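## Task

Move the black-handled espresso tamper onto the top of the wooden shelf beside arm1, the grey steel power module onto the top of the wrapped box stack beside arm2, and the wooden pillar block onto the top of the work bench beside arm3. Each must keep its current upright orientation and have its entire base supported by that top. All other objects must finish resting directly on the top of the furniture they sit on now. The attempt fails if any object ends up on a lower board of a piece of furniture without being held. Placements that stay put only because a robot is still holding them do not count. At the end, open the grippers and move the arms away.

## Robot and tools

ROBOTS. There are three identical i2rt Big YAM arms named arm1, arm2 and arm3. Each has six revolute joints, a two-finger gripper, and a camera on the wrist (arm1_cam_wrist, arm2_cam_wrist, arm3_cam_wrist). Two fixed room cameras, room_a and room_b, look at the whole scene. The hand reaches roughly 1.0 m from the joint1 axis. The joints move at different speeds, so the path between two postures can sweep wide. The arms do not wait for one another.

FRAMES. There is one shared scene frame with its origin on the floor and +z up. "hand" is the point halfway between the fingertips (URDF link pinch). The hand's z axis runs along the fingers, and the fingers open and close along its y axis. Hand poses are computed from each robot's own foot pose, which is never printed. With joints 1 and 6 at 0 and the hand level and facing forward, the wrist camera sits above the hand and looks toward the fingertips.

JOINTS. Commands are absolute joint targets, not offsets. The tolerance for counting a joint as arrived is given after the range:
- joint1_rad: -2.879 to 2.879, ±0.045. Rotates the arm about its foot; positive is counter-clockwise seen from above; at 0 the arm extends the way the foot faces.
- joint2_rad: 0 to 3.141, ±0.14. Shoulder; at 0 the upper arm points back, about level; increasing lifts it up and then forward.
- joint3_rad: 0 to 3.019, ±0.09. Elbow; at 0 it is folded; increasing opens it.
- joint4_rad: -1.692 to 1.57, ±0.055. Hand pitch; positive tips the fingers up.
- joint5_rad: -1.57 to 1.57, ±0.03. Sideways hand swing; positive is toward the arm's right.
- joint6_rad: -2.094 to 2.094, ±0.035. Hand roll; positive is clockwise viewed from behind the hand.
- gripper_m: 0 to 0.093 m, ±0.003. Fingertip separation; the grip force is about 50 to 62 N per pad, lower on some units.

TOOLS.
execute_actions(actions, cameras): "actions" is a list holding exactly one action, or an empty list to just get state and images. The action is an object keyed by robot name; each value is {"joints": {...}} mapping any of the joint names above to absolute targets in radians (gripper in metres). Example: {"arm1": {"joints": {"gripper_m": 0.05}}, "arm2": {"joints": {"joint1_rad": 0.3}}, "arm3": {"joints": {"joint1_rad": 0.3}}}. All listed motions begin together and may finish at different times. A single action runs at most 15 s. An unknown key or out-of-range number rejects the whole call and nothing moves. Joints or robots you omit may keep pushing toward earlier targets. "cameras" is a list of camera names, or ["all"]/null/omitted for every camera, or [] for none; the "pictures" line gives the image order.
wait(seconds): 0 to 10 s with no new command; returns state and images.
zoom_image(camera, region): a closer look at that camera's most recent full image; region is [x0, y0, x1, y1] in pixels from the top-left corner, no larger than 504 by 504.
read_manual(section): returns licence texts only ("licences"); it does not move anything.
finished_scene(scene): ends the given scene number after the last command has been held; irreversible; the result reports success and gives the next task. If you reply without any tool call, all remaining scenes end.

RESULT LINES. joint_positions reports joint angles. joint_status tells how each commanded motion of the last accepted action ended: "off_target" means it stopped short and may still be pushing; after "contact_stop" or "time_out" the joint holds where it stopped, though a timed-out joint may keep a target up to 0.375, 0.375, 0.113, 0.225, 0.075 and 0.3 rad away (joints 1 to 6) and continue pushing, and will move there if the path clears. "joint command not followed" (often with a "cause:" line) means a safety check blocked that arm's joint targets, typically self- or arm-to-arm collision avoidance; the gripper target still runs, and blocked joints show "not_followed" and may be retried on each action. on_its_own lists uncommanded behaviour; "held at" is the held target, not the actual position. To relieve a push, command the joint its reported position. Tiny target changes may not move a joint. Joint torques are raw drive outputs with per-arm offsets, scale and noise; they are nonzero even in free air. A MOTOR HOT line appears from 85 °C; at 100 °C an OVER-TEMPERATURE FAULT drops the arm and its gripper until cooled, and affected keys read "limit_stop_at_motor_heat" (re-send the target afterwards). Heat builds while holding loads, even while you think, and some carries into the next scene. If a result reports a stop, later motion and finish calls in the same reply are skipped.

CAUTIONS. The arm does not stop on contact and can press hard; avoid shoving objects or furniture. A strong press between two robots fails and ends the run; a hard hit may too, and the collision check ignores fingers, gripper housings and wrist cameras and may react late. No line reports robot-to-robot contact. Do not drop, slam or knock items, and never push anything off the work area or onto the floor. Loose objects may occasionally get nudged. The simulation keeps running while you think, with robots holding their last command. Release every object and retract before finishing.

Each tool is called as a command line: name --argument value for each argument, lists and objects as JSON in quotes; but a table of rows of numbers goes row by row, as --pt "numbers of a row", without its own name.

## Session

execute_actions --actions '[]'

Scene clock: 0.00 s.
Joint torques (N m, as the arm reports them, + toward a larger angle): no reading
arm1.joint_positions: joint1_rad=-0.110 joint2_rad=+0.623 joint3_rad=+1.717 joint4_rad=-1.306 joint5_rad=+0.247 joint6_rad=-0.181 gripper_m=+0.095
arm1.joint_status: not commanded
arm1.hand: x=+1.2956 y=-0.4288 z=+1.6210 quat_wxyz=(-0.608, +0.370, -0.684, -0.164) (m; scene frame)
arm2.joint_positions: joint1_rad=-0.807 joint2_rad=+0.582 joint3_rad=+1.476 joint4_rad=-1.511 joint5_rad=+0.267 joint6_rad=+0.096 gripper_m=+0.094
arm2.joint_status: not commanded
arm2.hand: x=-1.1172 y=+0.8825 z=+1.4125 quat_wxyz=(+0.055, -0.883, +0.018, +0.466) (m; scene frame)
arm3.joint_positions: joint1_rad=-0.866 joint2_rad=+0.307 joint3_rad=+1.445 joint4_rad=-1.397 joint5_rad=-0.187 joint6_rad=-0.253 gripper_m=+0.094
arm3.joint_status: not commanded
arm3.hand: x=-0.2301 y=-0.2427 z=+1.5094 quat_wxyz=(-0.526, +0.534, -0.584, -0.310) (m; scene frame)
pictures: arm1_cam_wrist, arm2_cam_wrist, arm3_cam_wrist, room_a, room_b
Images, in order (width x height): arm1_cam_wrist 504x504, arm2_cam_wrist 504x504, arm3_cam_wrist 504x504, room_a 504x504, room_b 504x504.

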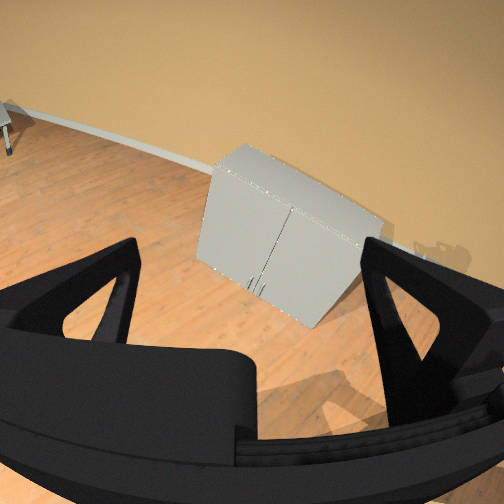

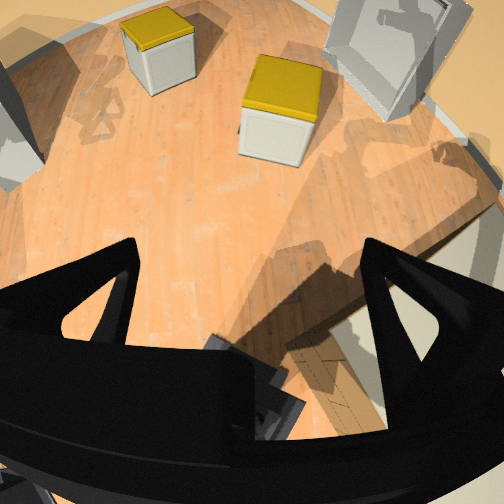

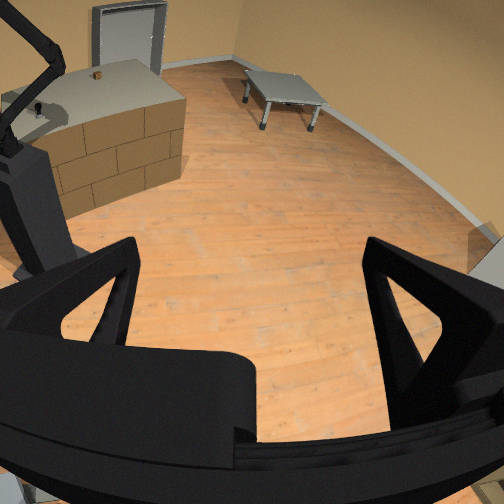

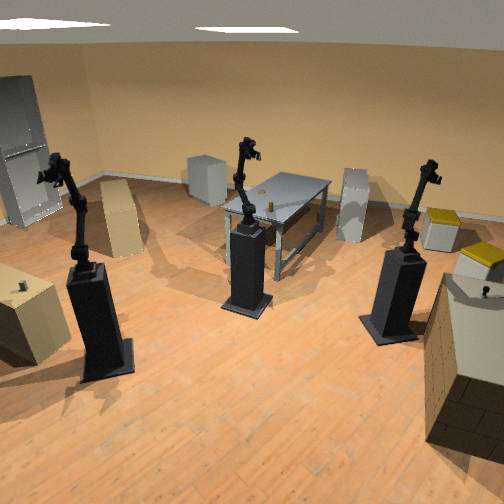

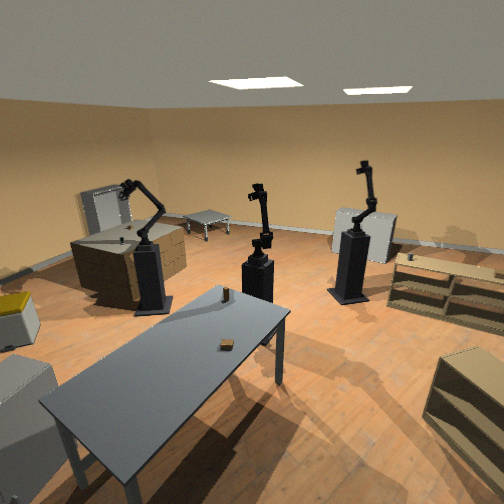

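zoom_image --camera "room_b" --region '[60, 170, 300, 370]'

zoom_image --camera "room_a" --region '[0, 160, 340, 380]'

execute_actions --actions '[{"arm1":{"joints":{"joint1_rad":-1.1,"joint2_rad":0.8,"joint3_rad":1.2,"joint4_rad":-1.4,"joint5_rad":0,"joint6_rad":0}},"arm2":{"joints":{"joint1_rad":-1.9,"joint2_rad":0.8,"joint3_rad":1.2,"joint4_rad":-1.4,"joint5_rad":0,"joint6_rad":0}},"arm3":{"joints":{"joint1_rad":2.4,"joint2_rad":0.8,"joint3_rad":1.2,"joint4_rad":-1.4,"joint5_rad":0,"joint6_rad":0}}}]'

Region (60, 170, 300, 370) of room_b's 504x504 image, scaled by 2.100, with more detail than that image has.

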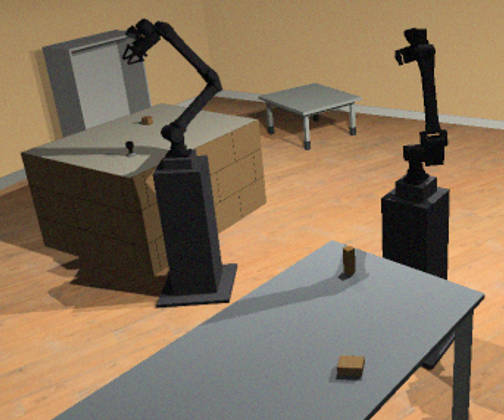

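Region (0, 160, 340, 380) of room_a's 504x504 image, scaled by 1.482, with more detail than that image has; it fills the top 326 rows of this view, and the rest is white.

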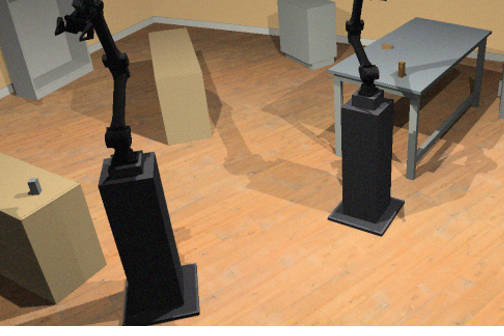

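Scene clock: 29.20 s.
Joint torques (N m, as the arm reports them, + toward a larger angle): arm1=[-1.4  -3.2   8.45  1.56 -0.09  0.15] | arm2=[ 0.25 -3.37 10.22  2.03  0.06 -0.05] | arm3=[ 0.09 -0.82 10.74  0.89 -0.18  0.1 ]
arm1.joint_positions: joint1_rad=-1.097 joint2_rad=+0.805 joint3_rad=+1.208 joint4_rad=-1.395 joint5_rad=+0.001 joint6_rad=-0.007 gripper_m=+0.095
arm1.joint_status: all done
arm1.hand: x=+1.4653 y=-0.5398 z=+1.3198 quat_wxyz=(-0.284, +0.015, -0.959, -0.001) (m; scene frame)
arm2.joint_positions: joint1_rad=-1.889 joint2_rad=+0.804 joint3_rad=+1.169 joint4_rad=-1.410 joint5_rad=+0.001 joint6_rad=+0.013 gripper_m=+0.094
arm2.joint_status: all done
arm2.hand: x=-1.1142 y=+1.0966 z=+1.2334 quat_wxyz=(+0.114, -0.868, +0.422, +0.235) (m; scene frame)
arm3.joint_positions: joint1_rad=+2.398 joint2_rad=+0.800 joint3_rad=+1.173 joint4_rad=-1.397 joint5_rad=+0.000 joint6_rad=-0.006 gripper_m=+0.094
arm3.joint_status: all done
arm3.hand: x=-0.3421 y=-0.5962 z=+1.2949 quat_wxyz=(+0.155, +0.792, +0.547, -0.223) (m; scene frame)
pictures: arm1_cam_wrist, arm2_cam_wrist, arm3_cam_wrist, room_a, room_b
Images, in order (width x height): arm1_cam_wrist 504x504, arm2_cam_wrist 504x504, arm3_cam_wrist 504x504, room_a 504x504, room_b 504x504.

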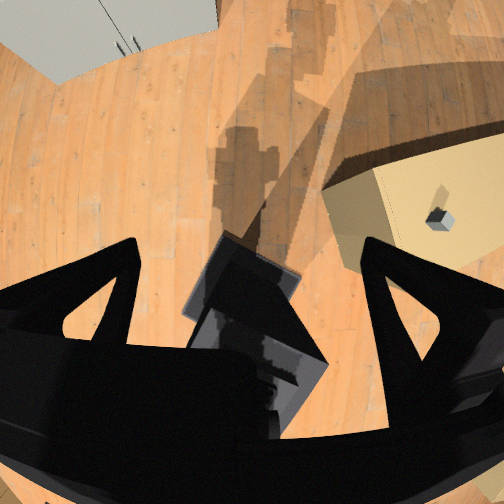

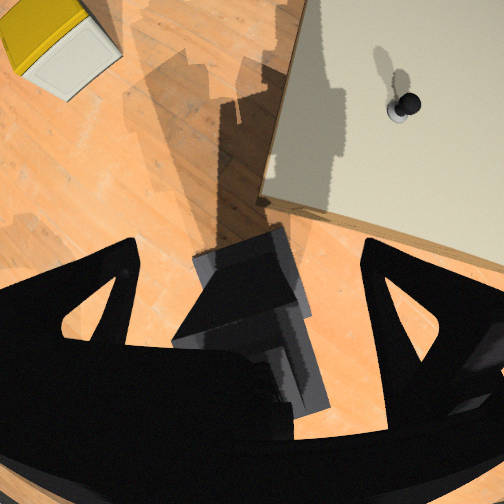

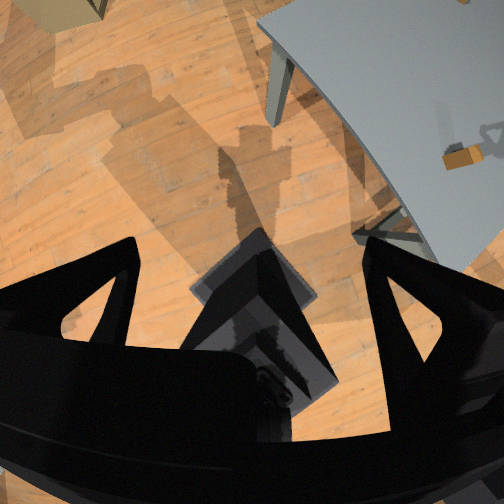

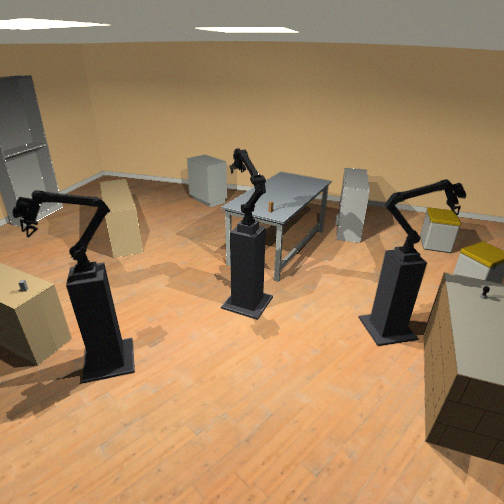

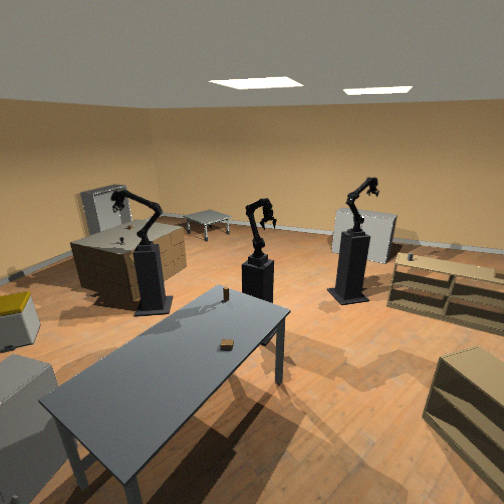

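execute_actions --actions '[{"arm1":{"joints":{"joint1_rad":-1.95,"joint2_rad":1.6,"joint3_rad":1.5,"joint4_rad":-1.45}},"arm2":{"joints":{"joint1_rad":-2.45,"joint2_rad":1.6,"joint3_rad":1.5,"joint4_rad":-1.45}},"arm3":{"joints":{"joint1_rad":0.1}}}]' --cameras '["arm1_cam_wrist","arm2_cam_wrist","room_b"]'

Scene clock: 36.80 s.
Joint torques (N m, as the arm reports them, + toward a larger angle): arm1=[ -0.8  -13.19  10.01   0.5   -0.03   0.14] | arm2=[  1.34 -14.78   9.07   0.17   0.11  -0.02] | arm3=[-0.24 -0.94 10.74  0.87 -0.17  0.09]
arm1.joint_positions: joint1_rad=-1.956 joint2_rad=+1.609 joint3_rad=+1.477 joint4_rad=-1.447 joint5_rad=-0.001 joint6_rad=-0.006 gripper_m=+0.095
arm1.joint_status: all done
arm1.hand: x=+1.4930 y=-0.9031 z=+1.1363 quat_wxyz=(+0.005, -0.403, -0.915, -0.001) (m; scene frame)
arm2.joint_positions: joint1_rad=-2.452 joint2_rad=+1.616 joint3_rad=+1.481 joint4_rad=-1.444 joint5_rad=-0.001 joint6_rad=+0.011 gripper_m=+0.094
arm2.joint_status: all done
arm2.hand: x=-0.9892 y=+1.3529 z=+1.0694 quat_wxyz=(+0.000, -0.743, +0.669, -0.002) (m; scene frame)
arm3.joint_positions: joint1_rad=+0.102 joint2_rad=+0.800 joint3_rad=+1.173 joint4_rad=-1.397 joint5_rad=+0.000 joint6_rad=-0.006 gripper_m=+0.094
arm3.joint_status: all done
arm3.hand: x=-0.3704 y=-0.0677 z=+1.2928 quat_wxyz=(-0.140, +0.825, -0.498, -0.228) (m; scene frame)
pictures: arm1_cam_wrist, arm2_cam_wrist, room_b
Images, in order (width x height): arm1_cam_wrist 504x504, arm2_cam_wrist 504x504, room_b 504x504.

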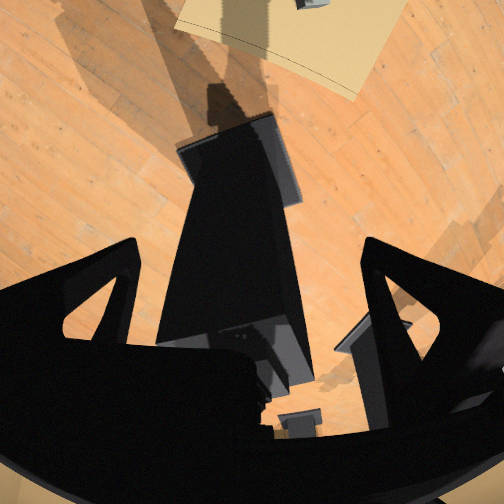

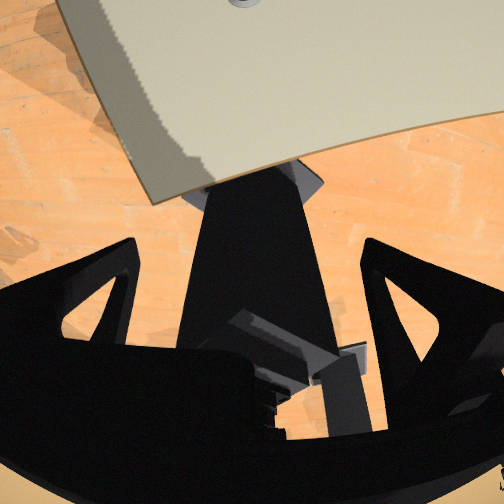

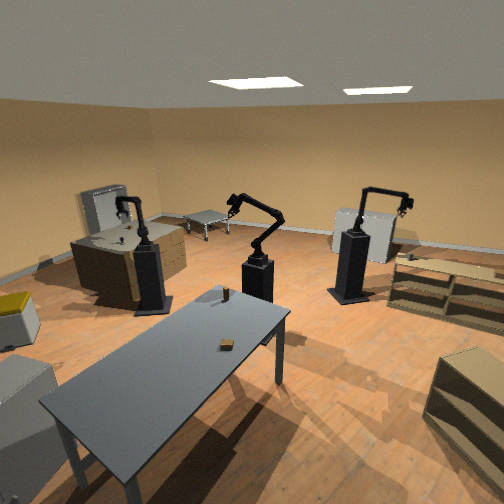

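execute_actions --actions '[{"arm1":{"joints":{"joint1_rad":-2.07,"joint2_rad":1.8,"joint3_rad":1.3,"joint4_rad":-0.7}},"arm2":{"joints":{"joint2_rad":1.8,"joint3_rad":1.3,"joint4_rad":-0.7}}}]' --cameras '["arm1_cam_wrist","arm2_cam_wrist","room_b","room_a"]'

Scene clock: 44.07 s.
Joint torques (N m, as the arm reports them, + toward a larger angle): arm1=[ -0.59 -16.29   8.72   1.85  -0.04   0.15] | arm2=[  1.03 -16.99   9.09   1.73   0.1    0.  ] | arm3=[-0.22 -0.9  10.74  0.89 -0.18  0.09]
arm1.joint_positions: joint1_rad=-2.075 joint2_rad=+1.816 joint3_rad=+1.289 joint4_rad=-0.712 joint5_rad=-0.001 joint6_rad=-0.005 gripper_m=+0.095
arm1.joint_status: all done
arm1.hand: x=+1.5113 y=-1.0280 z=+0.9827 quat_wxyz=(-0.146, -0.450, -0.878, +0.077) (m; scene frame)
arm2.joint_positions: joint1_rad=-2.452 joint2_rad=+1.822 joint3_rad=+1.274 joint4_rad=-0.715 joint5_rad=-0.001 joint6_rad=+0.011 gripper_m=+0.094
arm2.joint_status: all done
arm2.hand: x=-1.0004 y=+1.4518 z=+0.9082 quat_wxyz=(+0.103, -0.734, +0.661, +0.116) (m; scene frame)
arm3.joint_positions: joint1_rad=+0.102 joint2_rad=+0.800 joint3_rad=+1.173 joint4_rad=-1.397 joint5_rad=+0.000 joint6_rad=-0.006 gripper_m=+0.094
arm3.joint_status: not commanded
arm3.hand: x=-0.3704 y=-0.0677 z=+1.2928 quat_wxyz=(-0.140, +0.825, -0.498, -0.228) (m; scene frame)
pictures: arm1_cam_wrist, arm2_cam_wrist, room_a, room_b
Images, in order (width x height): arm1_cam_wrist 504x504, arm2_cam_wrist 504x504, room_a 504x504, room_b 504x504.

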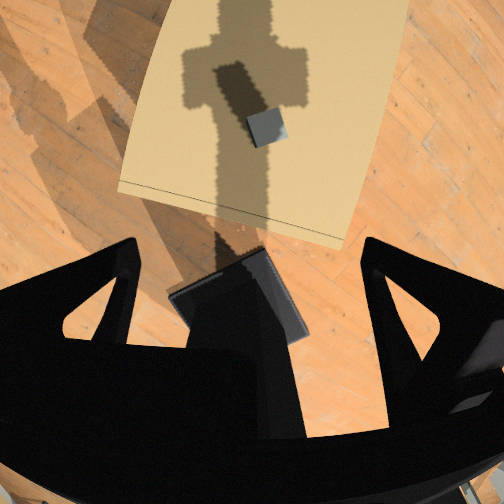

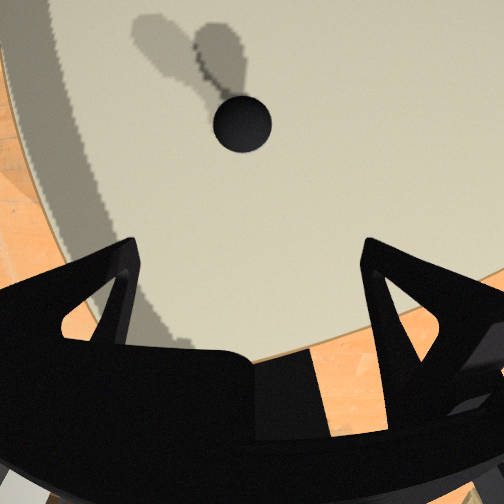

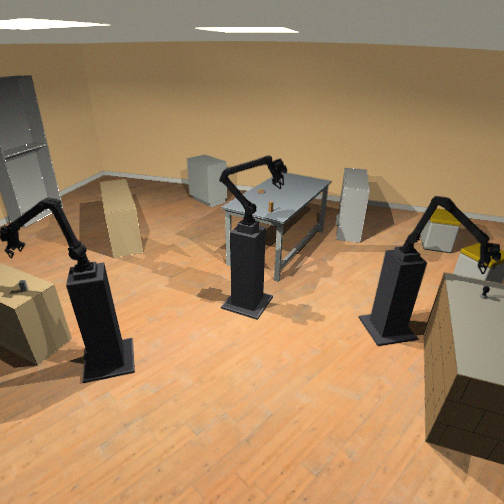

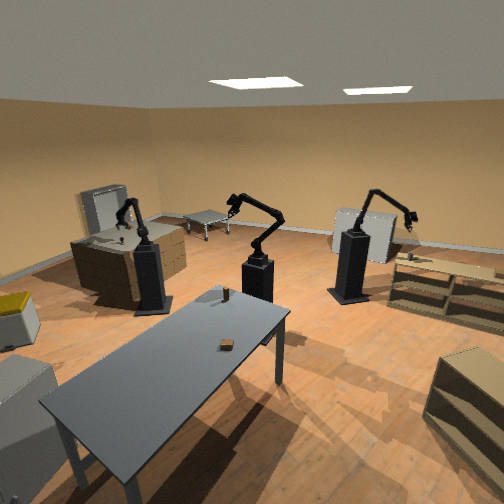

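execute_actions --actions '[{"arm1":{"joints":{"joint1_rad":-2.105,"joint2_rad":2.29,"joint3_rad":1.63,"joint4_rad":-0.875,"joint6_rad":-0.27}},"arm2":{"joints":{"joint1_rad":-2.44,"joint2_rad":2.10,"joint3_rad":1.685,"joint4_rad":-1.11}}}]' --cameras '["arm1_cam_wrist","arm2_cam_wrist","room_b","room_a"]'

zoom_image --camera "room_b" --region '[360, 190, 460, 290]'

zoom_image --camera "room_a" --region '[404, 210, 504, 310]'

Scene clock: 69.53 s.
Joint torques (N m, as the arm reports them, + toward a larger angle): arm1=[ -1.41 -19.59   8.9    0.46  -0.06   0.03] | arm2=[  1.82 -19.06   9.95  -0.06   0.05  -0.01] | arm3=[-0.25 -0.88 10.75  0.88 -0.17  0.09]
arm1.joint_positions: joint1_rad=-2.104 joint2_rad=+2.296 joint3_rad=+1.595 joint4_rad=-0.871 joint5_rad=-0.001 joint6_rad=-0.263 gripper_m=+0.095
arm1.joint_status: all done
arm1.hand: x=+1.5102 y=-1.0593 z=+0.8025 quat_wxyz=(+0.002, -0.353, -0.936, +0.000) (m; scene frame)
arm2.joint_positions: joint1_rad=-2.452 joint2_rad=+2.104 joint3_rad=+1.647 joint4_rad=-1.099 joint5_rad=-0.001 joint6_rad=+0.011 gripper_m=+0.094
arm2.joint_status: all done
arm2.hand: x=-1.0047 y=+1.4889 z=+0.8692 quat_wxyz=(+0.007, -0.743, +0.669, +0.007) (m; scene frame)
arm3.joint_positions: joint1_rad=+0.102 joint2_rad=+0.800 joint3_rad=+1.173 joint4_rad=-1.397 joint5_rad=+0.000 joint6_rad=-0.006 gripper_m=+0.094
arm3.joint_status: not commanded
arm3.hand: x=-0.3704 y=-0.0677 z=+1.2928 quat_wxyz=(-0.140, +0.825, -0.498, -0.228) (m; scene frame)
pictures: arm1_cam_wrist, arm2_cam_wrist, room_a, room_b
Images, in order (width x height): arm1_cam_wrist 504x504, arm2_cam_wrist 504x504, room_a 504x504, room_b 504x504.

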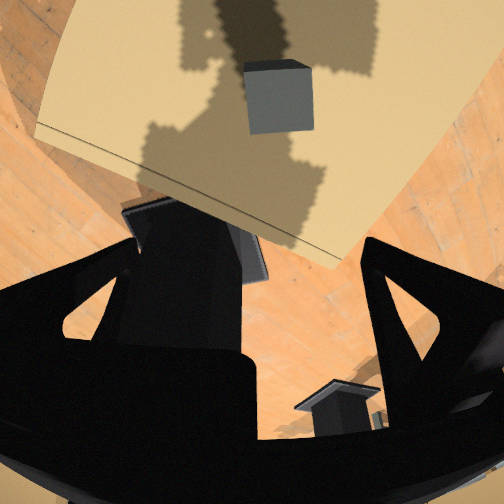

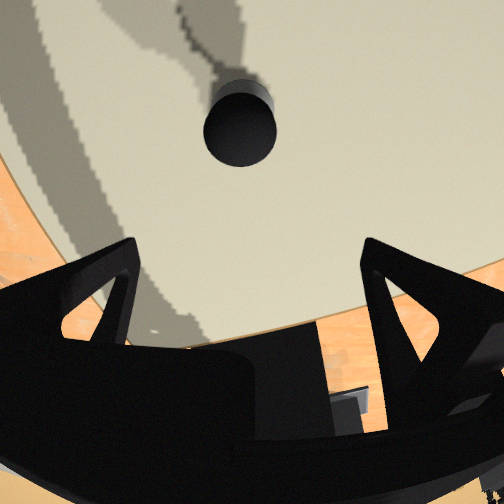

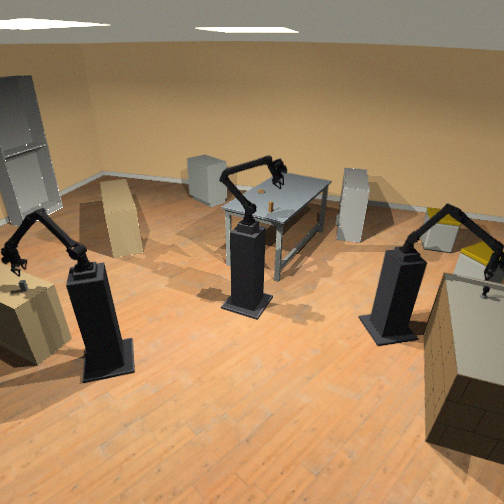

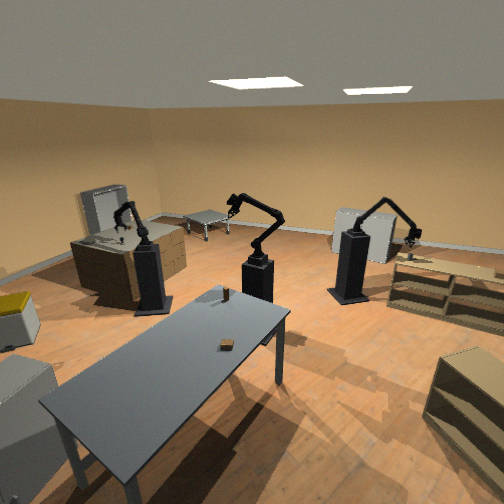

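Region (360, 190, 460, 290) of room_b's 504x504 image, scaled by 5.040, with more detail than that image has.

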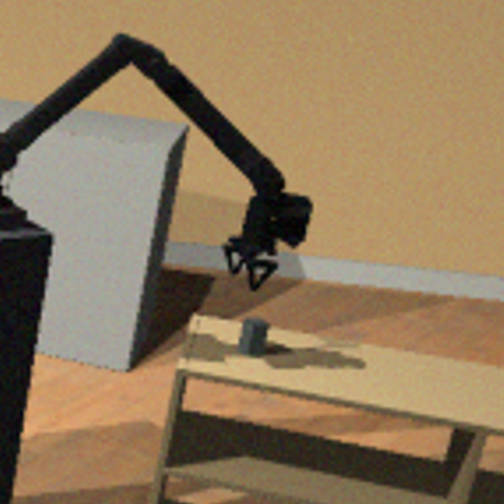

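Region (404, 210, 504, 310) of room_a's 504x504 image, scaled by 5.040, with more detail than that image has.

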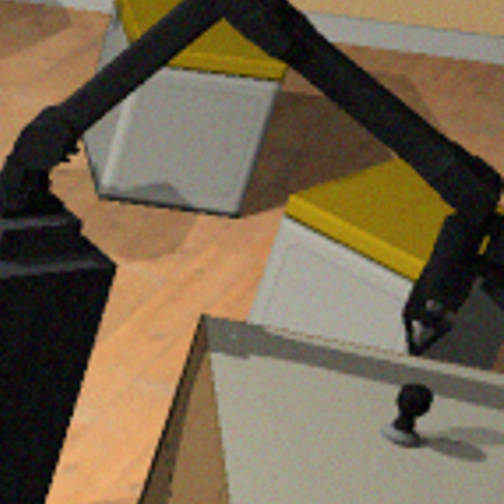

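execute_actions --actions '[{"arm1":{"joints":{"joint1_rad":-2.14,"joint2_rad":2.445,"joint3_rad":1.665,"joint4_rad":-0.757}},"arm2":{"joints":{"joint1_rad":-2.425,"joint2_rad":2.22,"joint3_rad":1.645,"joint4_rad":-0.958}}}]' --cameras '["arm1_cam_wrist","arm2_cam_wrist","room_a"]'

zoom_image --camera "room_a" --region '[404, 210, 504, 310]'

Scene clock: 80.97 s.
Joint torques (N m, as the arm reports them, + toward a larger angle): arm1=[ -0.97 -18.13   7.78   0.92  -0.06   0.03] | arm2=[  2.13 -20.04   7.62   0.87   0.09  -0.01] | arm3=[-0.26 -0.88 10.74  0.89 -0.17  0.1 ]
arm1.joint_positions: joint1_rad=-2.142 joint2_rad=+2.431 joint3_rad=+1.641 joint4_rad=-0.763 joint5_rad=-0.001 joint6_rad=-0.263 gripper_m=+0.095
arm1.joint_status: all done
arm1.hand: x=+1.4964 y=-1.0817 z=+0.7350 quat_wxyz=(-0.006, -0.370, -0.929, +0.007) (m; scene frame)
arm2.joint_positions: joint1_rad=-2.437 joint2_rad=+2.224 joint3_rad=+1.632 joint4_rad=-0.969 joint5_rad=-0.001 joint6_rad=+0.011 gripper_m=+0.094
arm2.joint_status: all done
arm2.hand: x=-1.0145 y=+1.4941 z=+0.7924 quat_wxyz=(+0.005, -0.748, +0.663, +0.005) (m; scene frame)
arm3.joint_positions: joint1_rad=+0.102 joint2_rad=+0.800 joint3_rad=+1.173 joint4_rad=-1.397 joint5_rad=+0.000 joint6_rad=-0.006 gripper_m=+0.094
arm3.joint_status: not commanded
arm3.hand: x=-0.3704 y=-0.0677 z=+1.2928 quat_wxyz=(-0.140, +0.825, -0.498, -0.228) (m; scene frame)
pictures: arm1_cam_wrist, arm2_cam_wrist, room_a
Images, in order (width x height): arm1_cam_wrist 504x504, arm2_cam_wrist 504x504, room_a 504x504.

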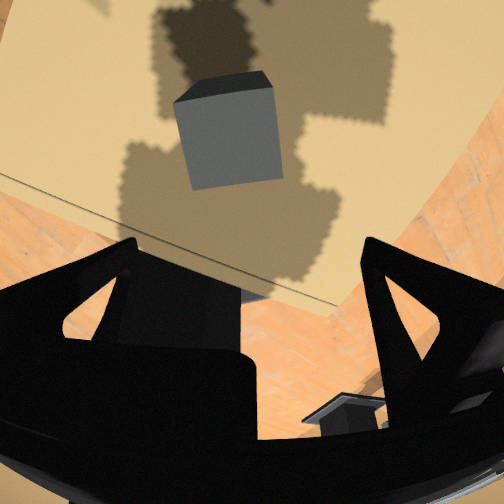

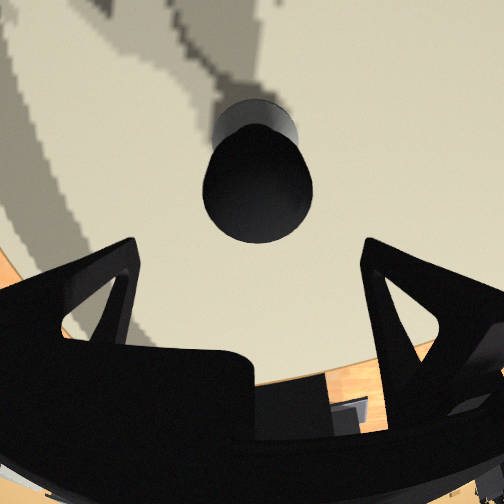

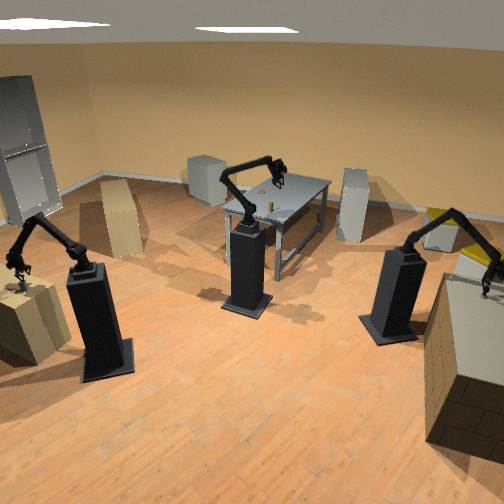

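Region (404, 210, 504, 310) of room_a's 504x504 image, scaled by 5.040, with more detail than that image has.

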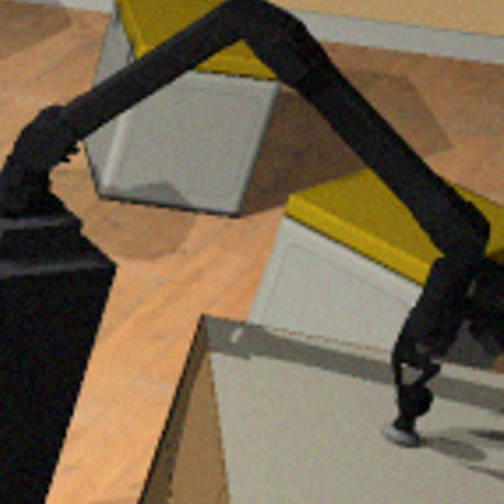

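execute_actions --actions '[{"arm1":{"joints":{"joint1_rad":-2.12,"joint2_rad":2.585,"joint3_rad":1.815,"joint4_rad":-0.789,"joint6_rad":-0.36}},"arm2":{"joints":{"joint2_rad":2.285,"joint4_rad":-0.90}}}]' --cameras '["arm1_cam_wrist","arm2_cam_wrist"]'

Scene clock: 90.67 s.
Joint torques (N m, as the arm reports them, + toward a larger angle): arm1=[ -1.58 -18.31   8.81   0.38  -0.06   0.06] | arm2=[  2.24 -18.79   7.27   1.12   0.11  -0.03] | arm3=[-0.22 -0.89 10.74  0.89 -0.17  0.1 ]
arm1.joint_positions: joint1_rad=-2.123 joint2_rad=+2.557 joint3_rad=+1.776 joint4_rad=-0.784 joint5_rad=-0.001 joint6_rad=-0.352 gripper_m=+0.095
arm1.joint_status: all done
arm1.hand: x=+1.5178 y=-1.0932 z=+0.6940 quat_wxyz=(-0.001, -0.319, -0.948, +0.003) (m; scene frame)
arm2.joint_positions: joint1_rad=-2.437 joint2_rad=+2.273 joint3_rad=+1.632 joint4_rad=-0.912 joint5_rad=-0.001 joint6_rad=+0.011 gripper_m=+0.094
arm2.joint_status: all done
arm2.hand: x=-1.0149 y=+1.4978 z=+0.7628 quat_wxyz=(+0.008, -0.748, +0.663, +0.008) (m; scene frame)
arm3.joint_positions: joint1_rad=+0.102 joint2_rad=+0.800 joint3_rad=+1.173 joint4_rad=-1.397 joint5_rad=+0.000 joint6_rad=-0.006 gripper_m=+0.094
arm3.joint_status: not commanded
arm3.hand: x=-0.3704 y=-0.0677 z=+1.2928 quat_wxyz=(-0.140, +0.825, -0.498, -0.228) (m; scene frame)
pictures: arm1_cam_wrist, arm2_cam_wrist
Images, in order (width x height): arm1_cam_wrist 504x504, arm2_cam_wrist 504x504.

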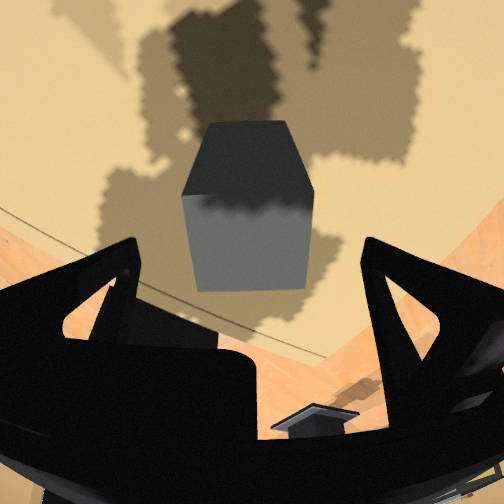

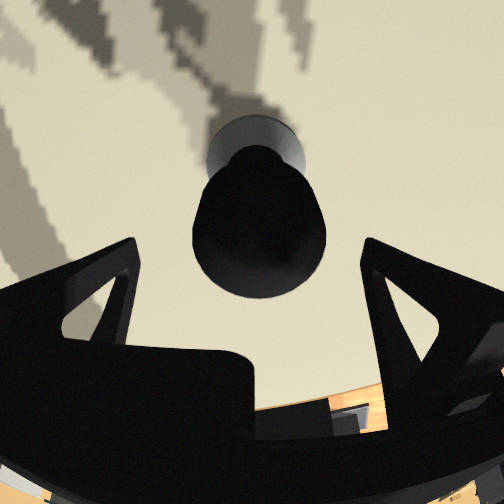

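execute_actions --actions '[{"arm1":{"joints":{"joint2_rad":2.62,"joint4_rad":-0.75}},"arm2":{"joints":{"joint2_rad":2.305,"joint4_rad":-0.90}}}]' --cameras '[]'

execute_actions --actions '[{"arm1":{"joints":{"gripper_m":0.03}},"arm2":{"joints":{"gripper_m":0.03}}}]' --cameras '["arm1_cam_wrist","arm2_cam_wrist"]'

Scene clock: 95.90 s.
Joint torques (N m, as the arm reports them, + toward a larger angle): arm1=[ -0.93 -17.59   8.75   1.06  -0.07   0.03] | arm2=[  1.73 -17.79   7.06   1.1    0.08   0.03] | arm3=[-0.24 -0.91 10.73  0.88 -0.17  0.09]
arm1.joint_positions: joint1_rad=-2.123 joint2_rad=+2.583 joint3_rad=+1.776 joint4_rad=-0.759 joint5_rad=-0.001 joint6_rad=-0.353 gripper_m=+0.095
arm1.joint_status: all done
arm1.hand: x=+1.5158 y=-1.0902 z=+0.6779 quat_wxyz=(-0.001, -0.319, -0.948, +0.002) (m; scene frame)
arm2.joint_positions: joint1_rad=-2.437 joint2_rad=+2.283 joint3_rad=+1.632 joint4_rad=-0.912 joint5_rad=-0.001 joint6_rad=+0.011 gripper_m=+0.094
arm2.joint_status: all done
arm2.hand: x=-1.0146 y=+1.4956 z=+0.7570 quat_wxyz=(+0.005, -0.748, +0.663, +0.004) (m; scene frame)
arm3.joint_positions: joint1_rad=+0.102 joint2_rad=+0.800 joint3_rad=+1.173 joint4_rad=-1.397 joint5_rad=+0.000 joint6_rad=-0.006 gripper_m=+0.094
arm3.joint_status: not commanded
arm3.hand: x=-0.3704 y=-0.0677 z=+1.2928 quat_wxyz=(-0.140, +0.825, -0.498, -0.228) (m; scene frame)
pictures: none
No camera images: the call's "cameras" was empty. Leave "cameras" out to get every camera's image.

Scene clock: 96.53 s.
Joint torques (N m, as the arm reports them, + toward a larger angle): arm1=[ -1.06 -17.92   8.75   0.99  -0.06   0.04] | arm2=[  2.17 -18.04   7.16   0.98   0.07  -0.01] | arm3=[-0.2  -0.92 10.74  0.88 -0.17  0.09]
arm1.joint_positions: joint1_rad=-2.123 joint2_rad=+2.583 joint3_rad=+1.776 joint4_rad=-0.759 joint5_rad=+0.000 joint6_rad=-0.354 gripper_m=+0.040
arm1.joint_status: gripper_m off_target (ended at +0.040, target +0.030)
arm1.hand: x=+1.5158 y=-1.0903 z=+0.6779 quat_wxyz=(-0.001, -0.318, -0.948, +0.003) (m; scene frame)
arm2.joint_positions: joint1_rad=-2.437 joint2_rad=+2.283 joint3_rad=+1.632 joint4_rad=-0.911 joint5_rad=+0.000 joint6_rad=+0.011 gripper_m=+0.043
arm2.joint_status: gripper_m off_target (ended at +0.043, target +0.030)
arm2.hand: x=-1.0145 y=+1.4957 z=+0.7570 quat_wxyz=(+0.005, -0.748, +0.663, +0.004) (m; scene frame)
arm3.joint_positions: joint1_rad=+0.102 joint2_rad=+0.800 joint3_rad=+1.173 joint4_rad=-1.397 joint5_rad=+0.000 joint6_rad=-0.006 gripper_m=+0.094
arm3.joint_status: not commanded
arm3.hand: x=-0.3704 y=-0.0677 z=+1.2928 quat_wxyz=(-0.140, +0.825, -0.498, -0.228) (m; scene frame)
pictures: arm1_cam_wrist, arm2_cam_wrist
Images, in order (width x height): arm1_cam_wrist 504x504, arm2_cam_wrist 504x504.

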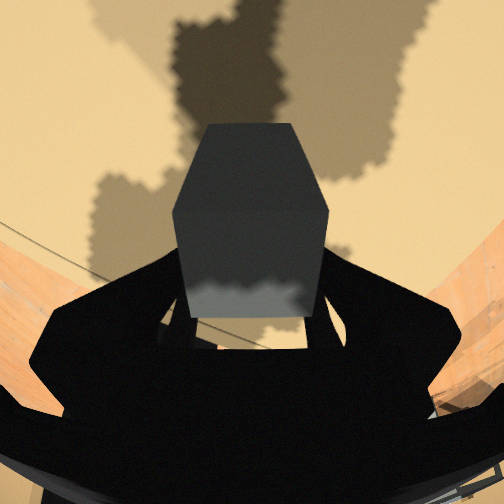

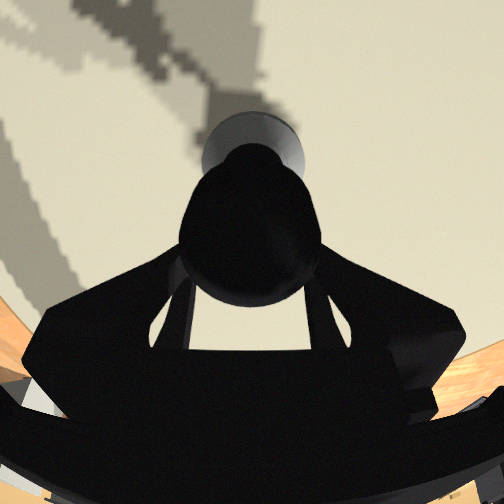

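execute_actions --actions '[{"arm1":{"joints":{"joint2_rad":2.09,"joint3_rad":1.99,"joint4_rad":-1.43}},"arm2":{"joints":{"gripper_m":0.093}},"arm3":{"joints":{"joint1_rad":-2.102}}}]' --cameras '[]'

execute_actions --actions '[{"arm1":{"joints":{"joint1_rad":1.864,"joint6_rad":1.57}},"arm2":{"joints":{"joint2_rad":1.7,"joint4_rad":-1.45}},"arm3":{"joints":{"joint2_rad":2.0,"joint3_rad":0.92,"joint4_rad":1.13}}}]' --cameras '["arm3_cam_wrist","room_a","room_b"]'

zoom_image --camera "room_a" --region '[100, 150, 260, 270]'

Scene clock: 111.60 s.
Joint torques (N m, as the arm reports them, + toward a larger angle): arm1=[ -0.95 -18.08   9.07   0.43  -0.09   0.04] | arm2=[  2.22 -17.98   7.18   1.02   0.08   0.  ] | arm3=[-0.25 -0.78 10.73  0.89 -0.17  0.09]
arm1.joint_positions: joint1_rad=-2.123 joint2_rad=+2.085 joint3_rad=+1.984 joint4_rad=-1.424 joint5_rad=+0.000 joint6_rad=-0.354 gripper_m=+0.040
arm1.joint_status: all done
arm1.hand: x=+1.5248 y=-1.1018 z=+1.0692 quat_wxyz=(-0.017, -0.318, -0.948, +0.016) (m; scene frame)
arm2.joint_positions: joint1_rad=-2.437 joint2_rad=+2.283 joint3_rad=+1.632 joint4_rad=-0.911 joint5_rad=+0.001 joint6_rad=+0.011 gripper_m=+0.093
arm2.joint_status: all done
arm2.hand: x=-1.0144 y=+1.4957 z=+0.7570 quat_wxyz=(+0.005, -0.748, +0.663, +0.004) (m; scene frame)
arm3.joint_positions: joint1_rad=-2.100 joint2_rad=+0.800 joint3_rad=+1.173 joint4_rad=-1.397 joint5_rad=+0.000 joint6_rad=-0.005 gripper_m=+0.094
arm3.joint_status: all done
arm3.hand: x=+0.0494 y=-0.3702 z=+1.2954 quat_wxyz=(-0.271, -0.071, -0.960, +0.023) (m; scene frame)
pictures: none
No camera images: the call's "cameras" was empty. Leave "cameras" out to get every camera's image.

Scene clock: 114.93 s.
Joint torques (N m, as the arm reports them, + toward a larger angle): arm1=[ -1.05 -18.91   8.96   0.29   0.16   0.16] | arm2=[  2.01 -13.81   8.46   0.17   0.06  -0.01] | arm3=[ -0.28 -14.5    5.87   2.19  -0.17   0.09]
arm1.joint_positions: joint1_rad=+1.861 joint2_rad=+2.085 joint3_rad=+1.984 joint4_rad=-1.422 joint5_rad=-0.004 joint6_rad=+1.563 gripper_m=+0.040
arm1.joint_status: all done
arm1.hand: x=+0.5199 y=-0.4423 z=+1.0712 quat_wxyz=(+0.019, +0.651, -0.758, -0.017) (m; scene frame)
arm2.joint_positions: joint1_rad=-2.437 joint2_rad=+1.692 joint3_rad=+1.637 joint4_rad=-1.440 joint5_rad=+0.001 joint6_rad=+0.011 gripper_m=+0.093
arm2.joint_status: all done
arm2.hand: x=-1.0030 y=+1.4033 z=+1.0930 quat_wxyz=(+0.027, -0.748, +0.663, +0.029) (m; scene frame)
arm3.joint_positions: joint1_rad=-2.100 joint2_rad=+2.005 joint3_rad=+0.914 joint4_rad=+1.112 joint5_rad=+0.000 joint6_rad=-0.005 gripper_m=+0.094
arm3.joint_status: all done
arm3.hand: x=+0.4209 y=-0.4284 z=+1.0293 quat_wxyz=(-0.713, -0.050, -0.697, +0.058) (m; scene frame)
pictures: arm3_cam_wrist, room_a, room_b
Images, in order (width x height): arm3_cam_wrist 504x504, room_a 504x504, room_b 504x504.

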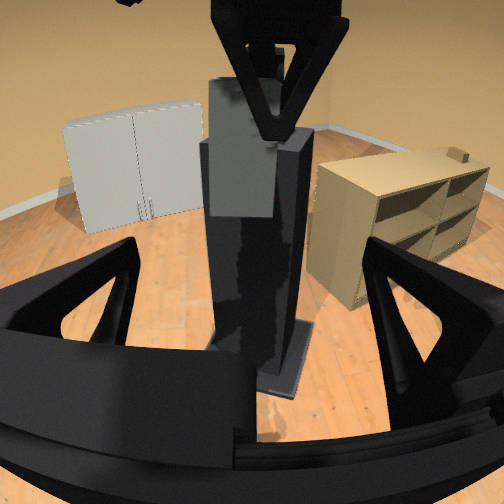

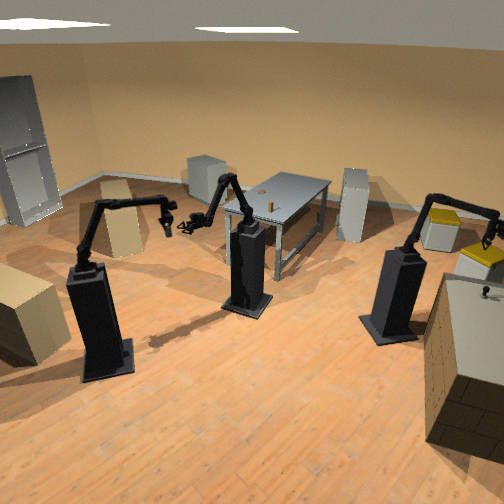

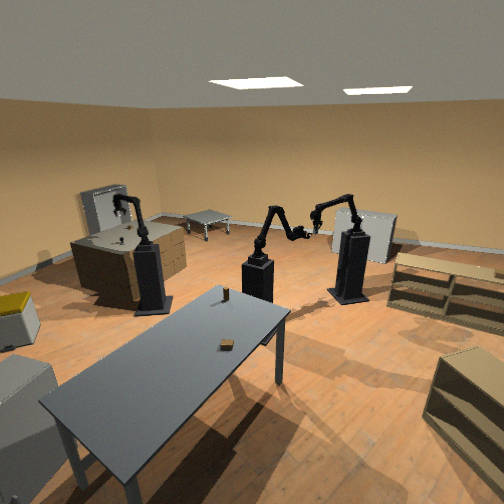

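Region (100, 150, 260, 270) of room_a's 504x504 image, scaled by 3.150, with more detail than that image has; it fills the top 378 rows of this view, and the rest is white.

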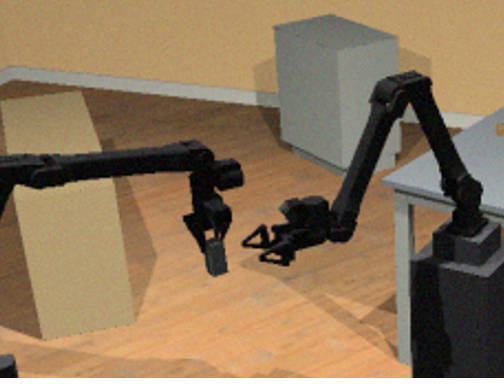

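execute_actions --actions '[{"arm2":{"joints":{"joint1_rad":1.105,"joint6_rad":1.57}},"arm3":{"joints":{"joint2_rad":2.118,"joint3_rad":1.245,"joint4_rad":0.885}}}]' --cameras '["arm3_cam_wrist","room_a","arm1_cam_wrist"]'

zoom_image --camera "room_a" --region '[130, 180, 230, 255]'

Scene clock: 124.90 s.
Joint torques (N m, as the arm reports them, + toward a larger angle): arm1=[ -0.8  -18.94   8.98   0.28   0.16   0.16] | arm2=[  0.47 -14.35   8.26  -0.02   0.15   0.26] | arm3=[ -0.28 -17.48   8.79   1.22  -0.17   0.09]
arm1.joint_positions: joint1_rad=+1.861 joint2_rad=+2.085 joint3_rad=+1.984 joint4_rad=-1.422 joint5_rad=-0.004 joint6_rad=+1.563 gripper_m=+0.040
arm1.joint_status: not commanded
arm1.hand: x=+0.5199 y=-0.4423 z=+1.0712 quat_wxyz=(+0.019, +0.651, -0.758, -0.017) (m; scene frame)
arm2.joint_positions: joint1_rad=+1.110 joint2_rad=+1.698 joint3_rad=+1.637 joint4_rad=-1.440 joint5_rad=-0.001 joint6_rad=+1.557 gripper_m=+0.093
arm2.joint_status: all done
arm2.hand: x=-0.6597 y=+0.4124 z=+1.0855 quat_wxyz=(-0.031, -0.962, -0.272, -0.011) (m; scene frame)
arm3.joint_positions: joint1_rad=-2.100 joint2_rad=+2.123 joint3_rad=+1.217 joint4_rad=+0.894 joint5_rad=+0.000 joint6_rad=-0.005 gripper_m=+0.094
arm3.joint_status: all done
arm3.hand: x=+0.5146 y=-0.4428 z=+1.0321 quat_wxyz=(-0.702, -0.051, -0.708, +0.057) (m; scene frame)
pictures: arm1_cam_wrist, arm3_cam_wrist, room_a
Images, in order (width x height): arm1_cam_wrist 504x504, arm3_cam_wrist 504x504, room_a 504x504.

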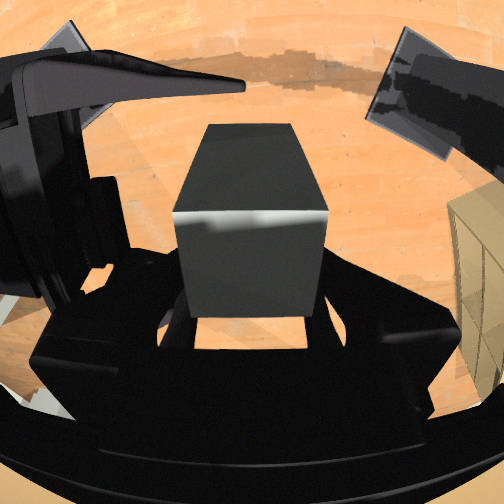

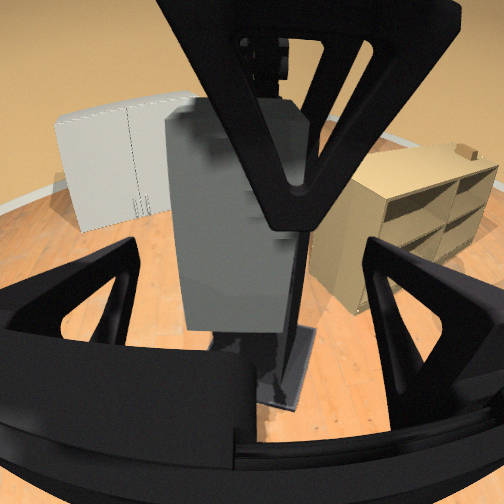

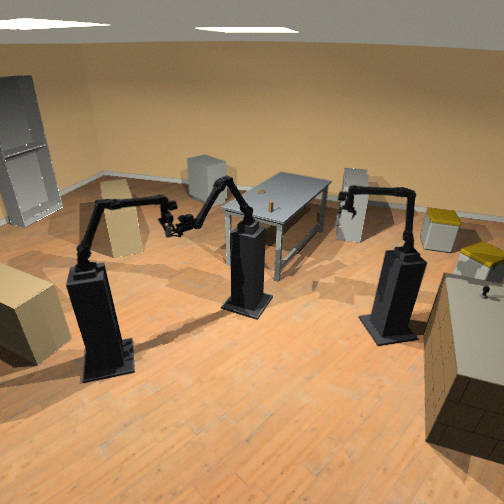

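Region (130, 180, 230, 255) of room_a's 504x504 image, scaled by 5.040, with more detail than that image has; it fills the top 378 rows of this view, and the rest is white.

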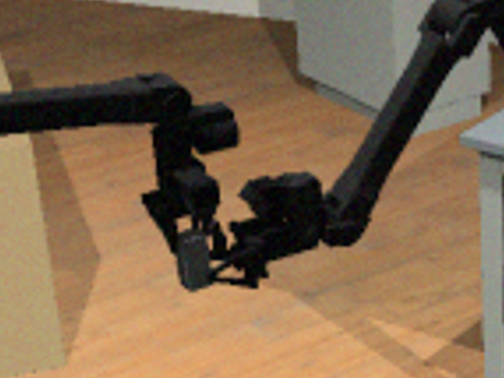

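execute_actions --actions '[{"arm3":{"joints":{"gripper_m":0.03}}}]' --cameras '["arm3_cam_wrist"]'

execute_actions --actions '[{"arm1":{"joints":{"gripper_m":0.065}}}]' --cameras '["arm3_cam_wrist","arm1_cam_wrist"]'

Scene clock: 131.03 s.
Joint torques (N m, as the arm reports them, + toward a larger angle): arm1=[ -1.12 -18.95   8.96   0.29   0.29   0.12] | arm2=[  0.78 -14.87   8.34  -0.06   0.17   0.28] | arm3=[ -0.6  -17.43   8.79   1.27  -0.02   0.  ]
arm1.joint_positions: joint1_rad=+1.864 joint2_rad=+2.085 joint3_rad=+1.984 joint4_rad=-1.422 joint5_rad=-0.007 joint6_rad=+1.567 gripper_m=+0.040
arm1.joint_status: not commanded
arm1.hand: x=+0.5196 y=-0.4446 z=+1.0712 quat_wxyz=(+0.020, +0.651, -0.759, -0.016) (m; scene frame)
arm2.joint_positions: joint1_rad=+1.110 joint2_rad=+1.698 joint3_rad=+1.637 joint4_rad=-1.440 joint5_rad=-0.001 joint6_rad=+1.557 gripper_m=+0.093
arm2.joint_status: not commanded
arm2.hand: x=-0.6597 y=+0.4124 z=+1.0855 quat_wxyz=(-0.031, -0.962, -0.272, -0.011) (m; scene frame)
arm3.joint_positions: joint1_rad=-2.097 joint2_rad=+2.123 joint3_rad=+1.217 joint4_rad=+0.893 joint5_rad=-0.004 joint6_rad=+0.002 gripper_m=+0.039
arm3.joint_status: gripper_m off_target (ended at +0.039, target +0.030)
arm3.hand: x=+0.5150 y=-0.4399 z=+1.0319 quat_wxyz=(-0.702, -0.052, -0.708, +0.052) (m; scene frame)
pictures: arm3_cam_wrist
Images, in order (width x height): arm3_cam_wrist 504x504.

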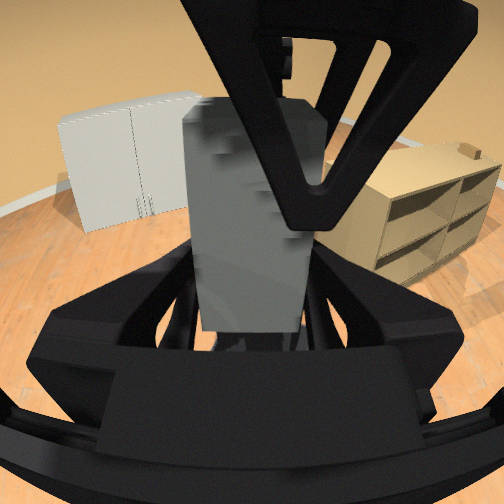

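Scene clock: 131.57 s.
Joint torques (N m, as the arm reports them, + toward a larger angle): arm1=[ -1.02 -19.06   8.94   0.29   0.18   0.12] | arm2=[  1.05 -14.36   8.33  -0.03   0.2    0.24] | arm3=[ -0.61 -17.47   8.77   1.58  -0.02   0.  ]
arm1.joint_positions: joint1_rad=+1.864 joint2_rad=+2.085 joint3_rad=+1.984 joint4_rad=-1.423 joint5_rad=-0.004 joint6_rad=+1.567 gripper_m=+0.065
arm1.joint_status: all done
arm1.hand: x=+0.5198 y=-0.4441 z=+1.0712 quat_wxyz=(+0.018, +0.651, -0.759, -0.017) (m; scene frame)
arm2.joint_positions: joint1_rad=+1.110 joint2_rad=+1.698 joint3_rad=+1.637 joint4_rad=-1.440 joint5_rad=-0.001 joint6_rad=+1.557 gripper_m=+0.093
arm2.joint_status: not commanded
arm2.hand: x=-0.6597 y=+0.4124 z=+1.0855 quat_wxyz=(-0.031, -0.962, -0.272, -0.011) (m; scene frame)
arm3.joint_positions: joint1_rad=-2.097 joint2_rad=+2.123 joint3_rad=+1.217 joint4_rad=+0.883 joint5_rad=-0.004 joint6_rad=+0.002 gripper_m=+0.039
arm3.joint_status: not commanded
arm3.hand: x=+0.5149 y=-0.4402 z=+1.0289 quat_wxyz=(-0.698, -0.052, -0.712, +0.052) (m; scene frame)
pictures: arm1_cam_wrist, arm3_cam_wrist
Images, in order (width x height): arm1_cam_wrist 504x504, arm3_cam_wrist 504x504.

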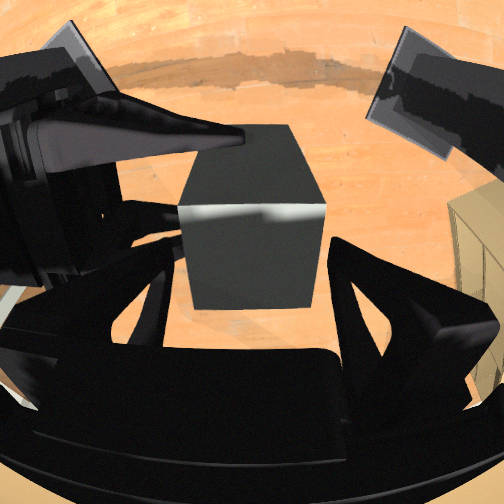

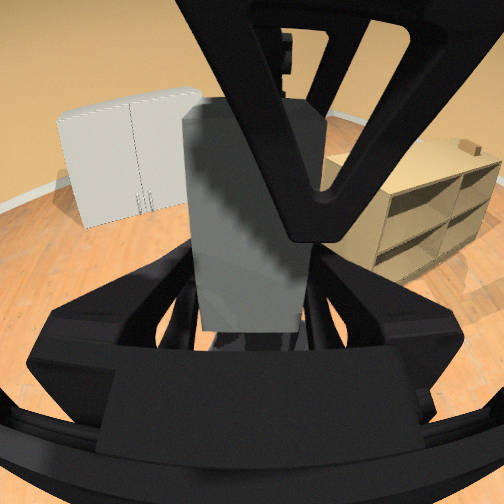

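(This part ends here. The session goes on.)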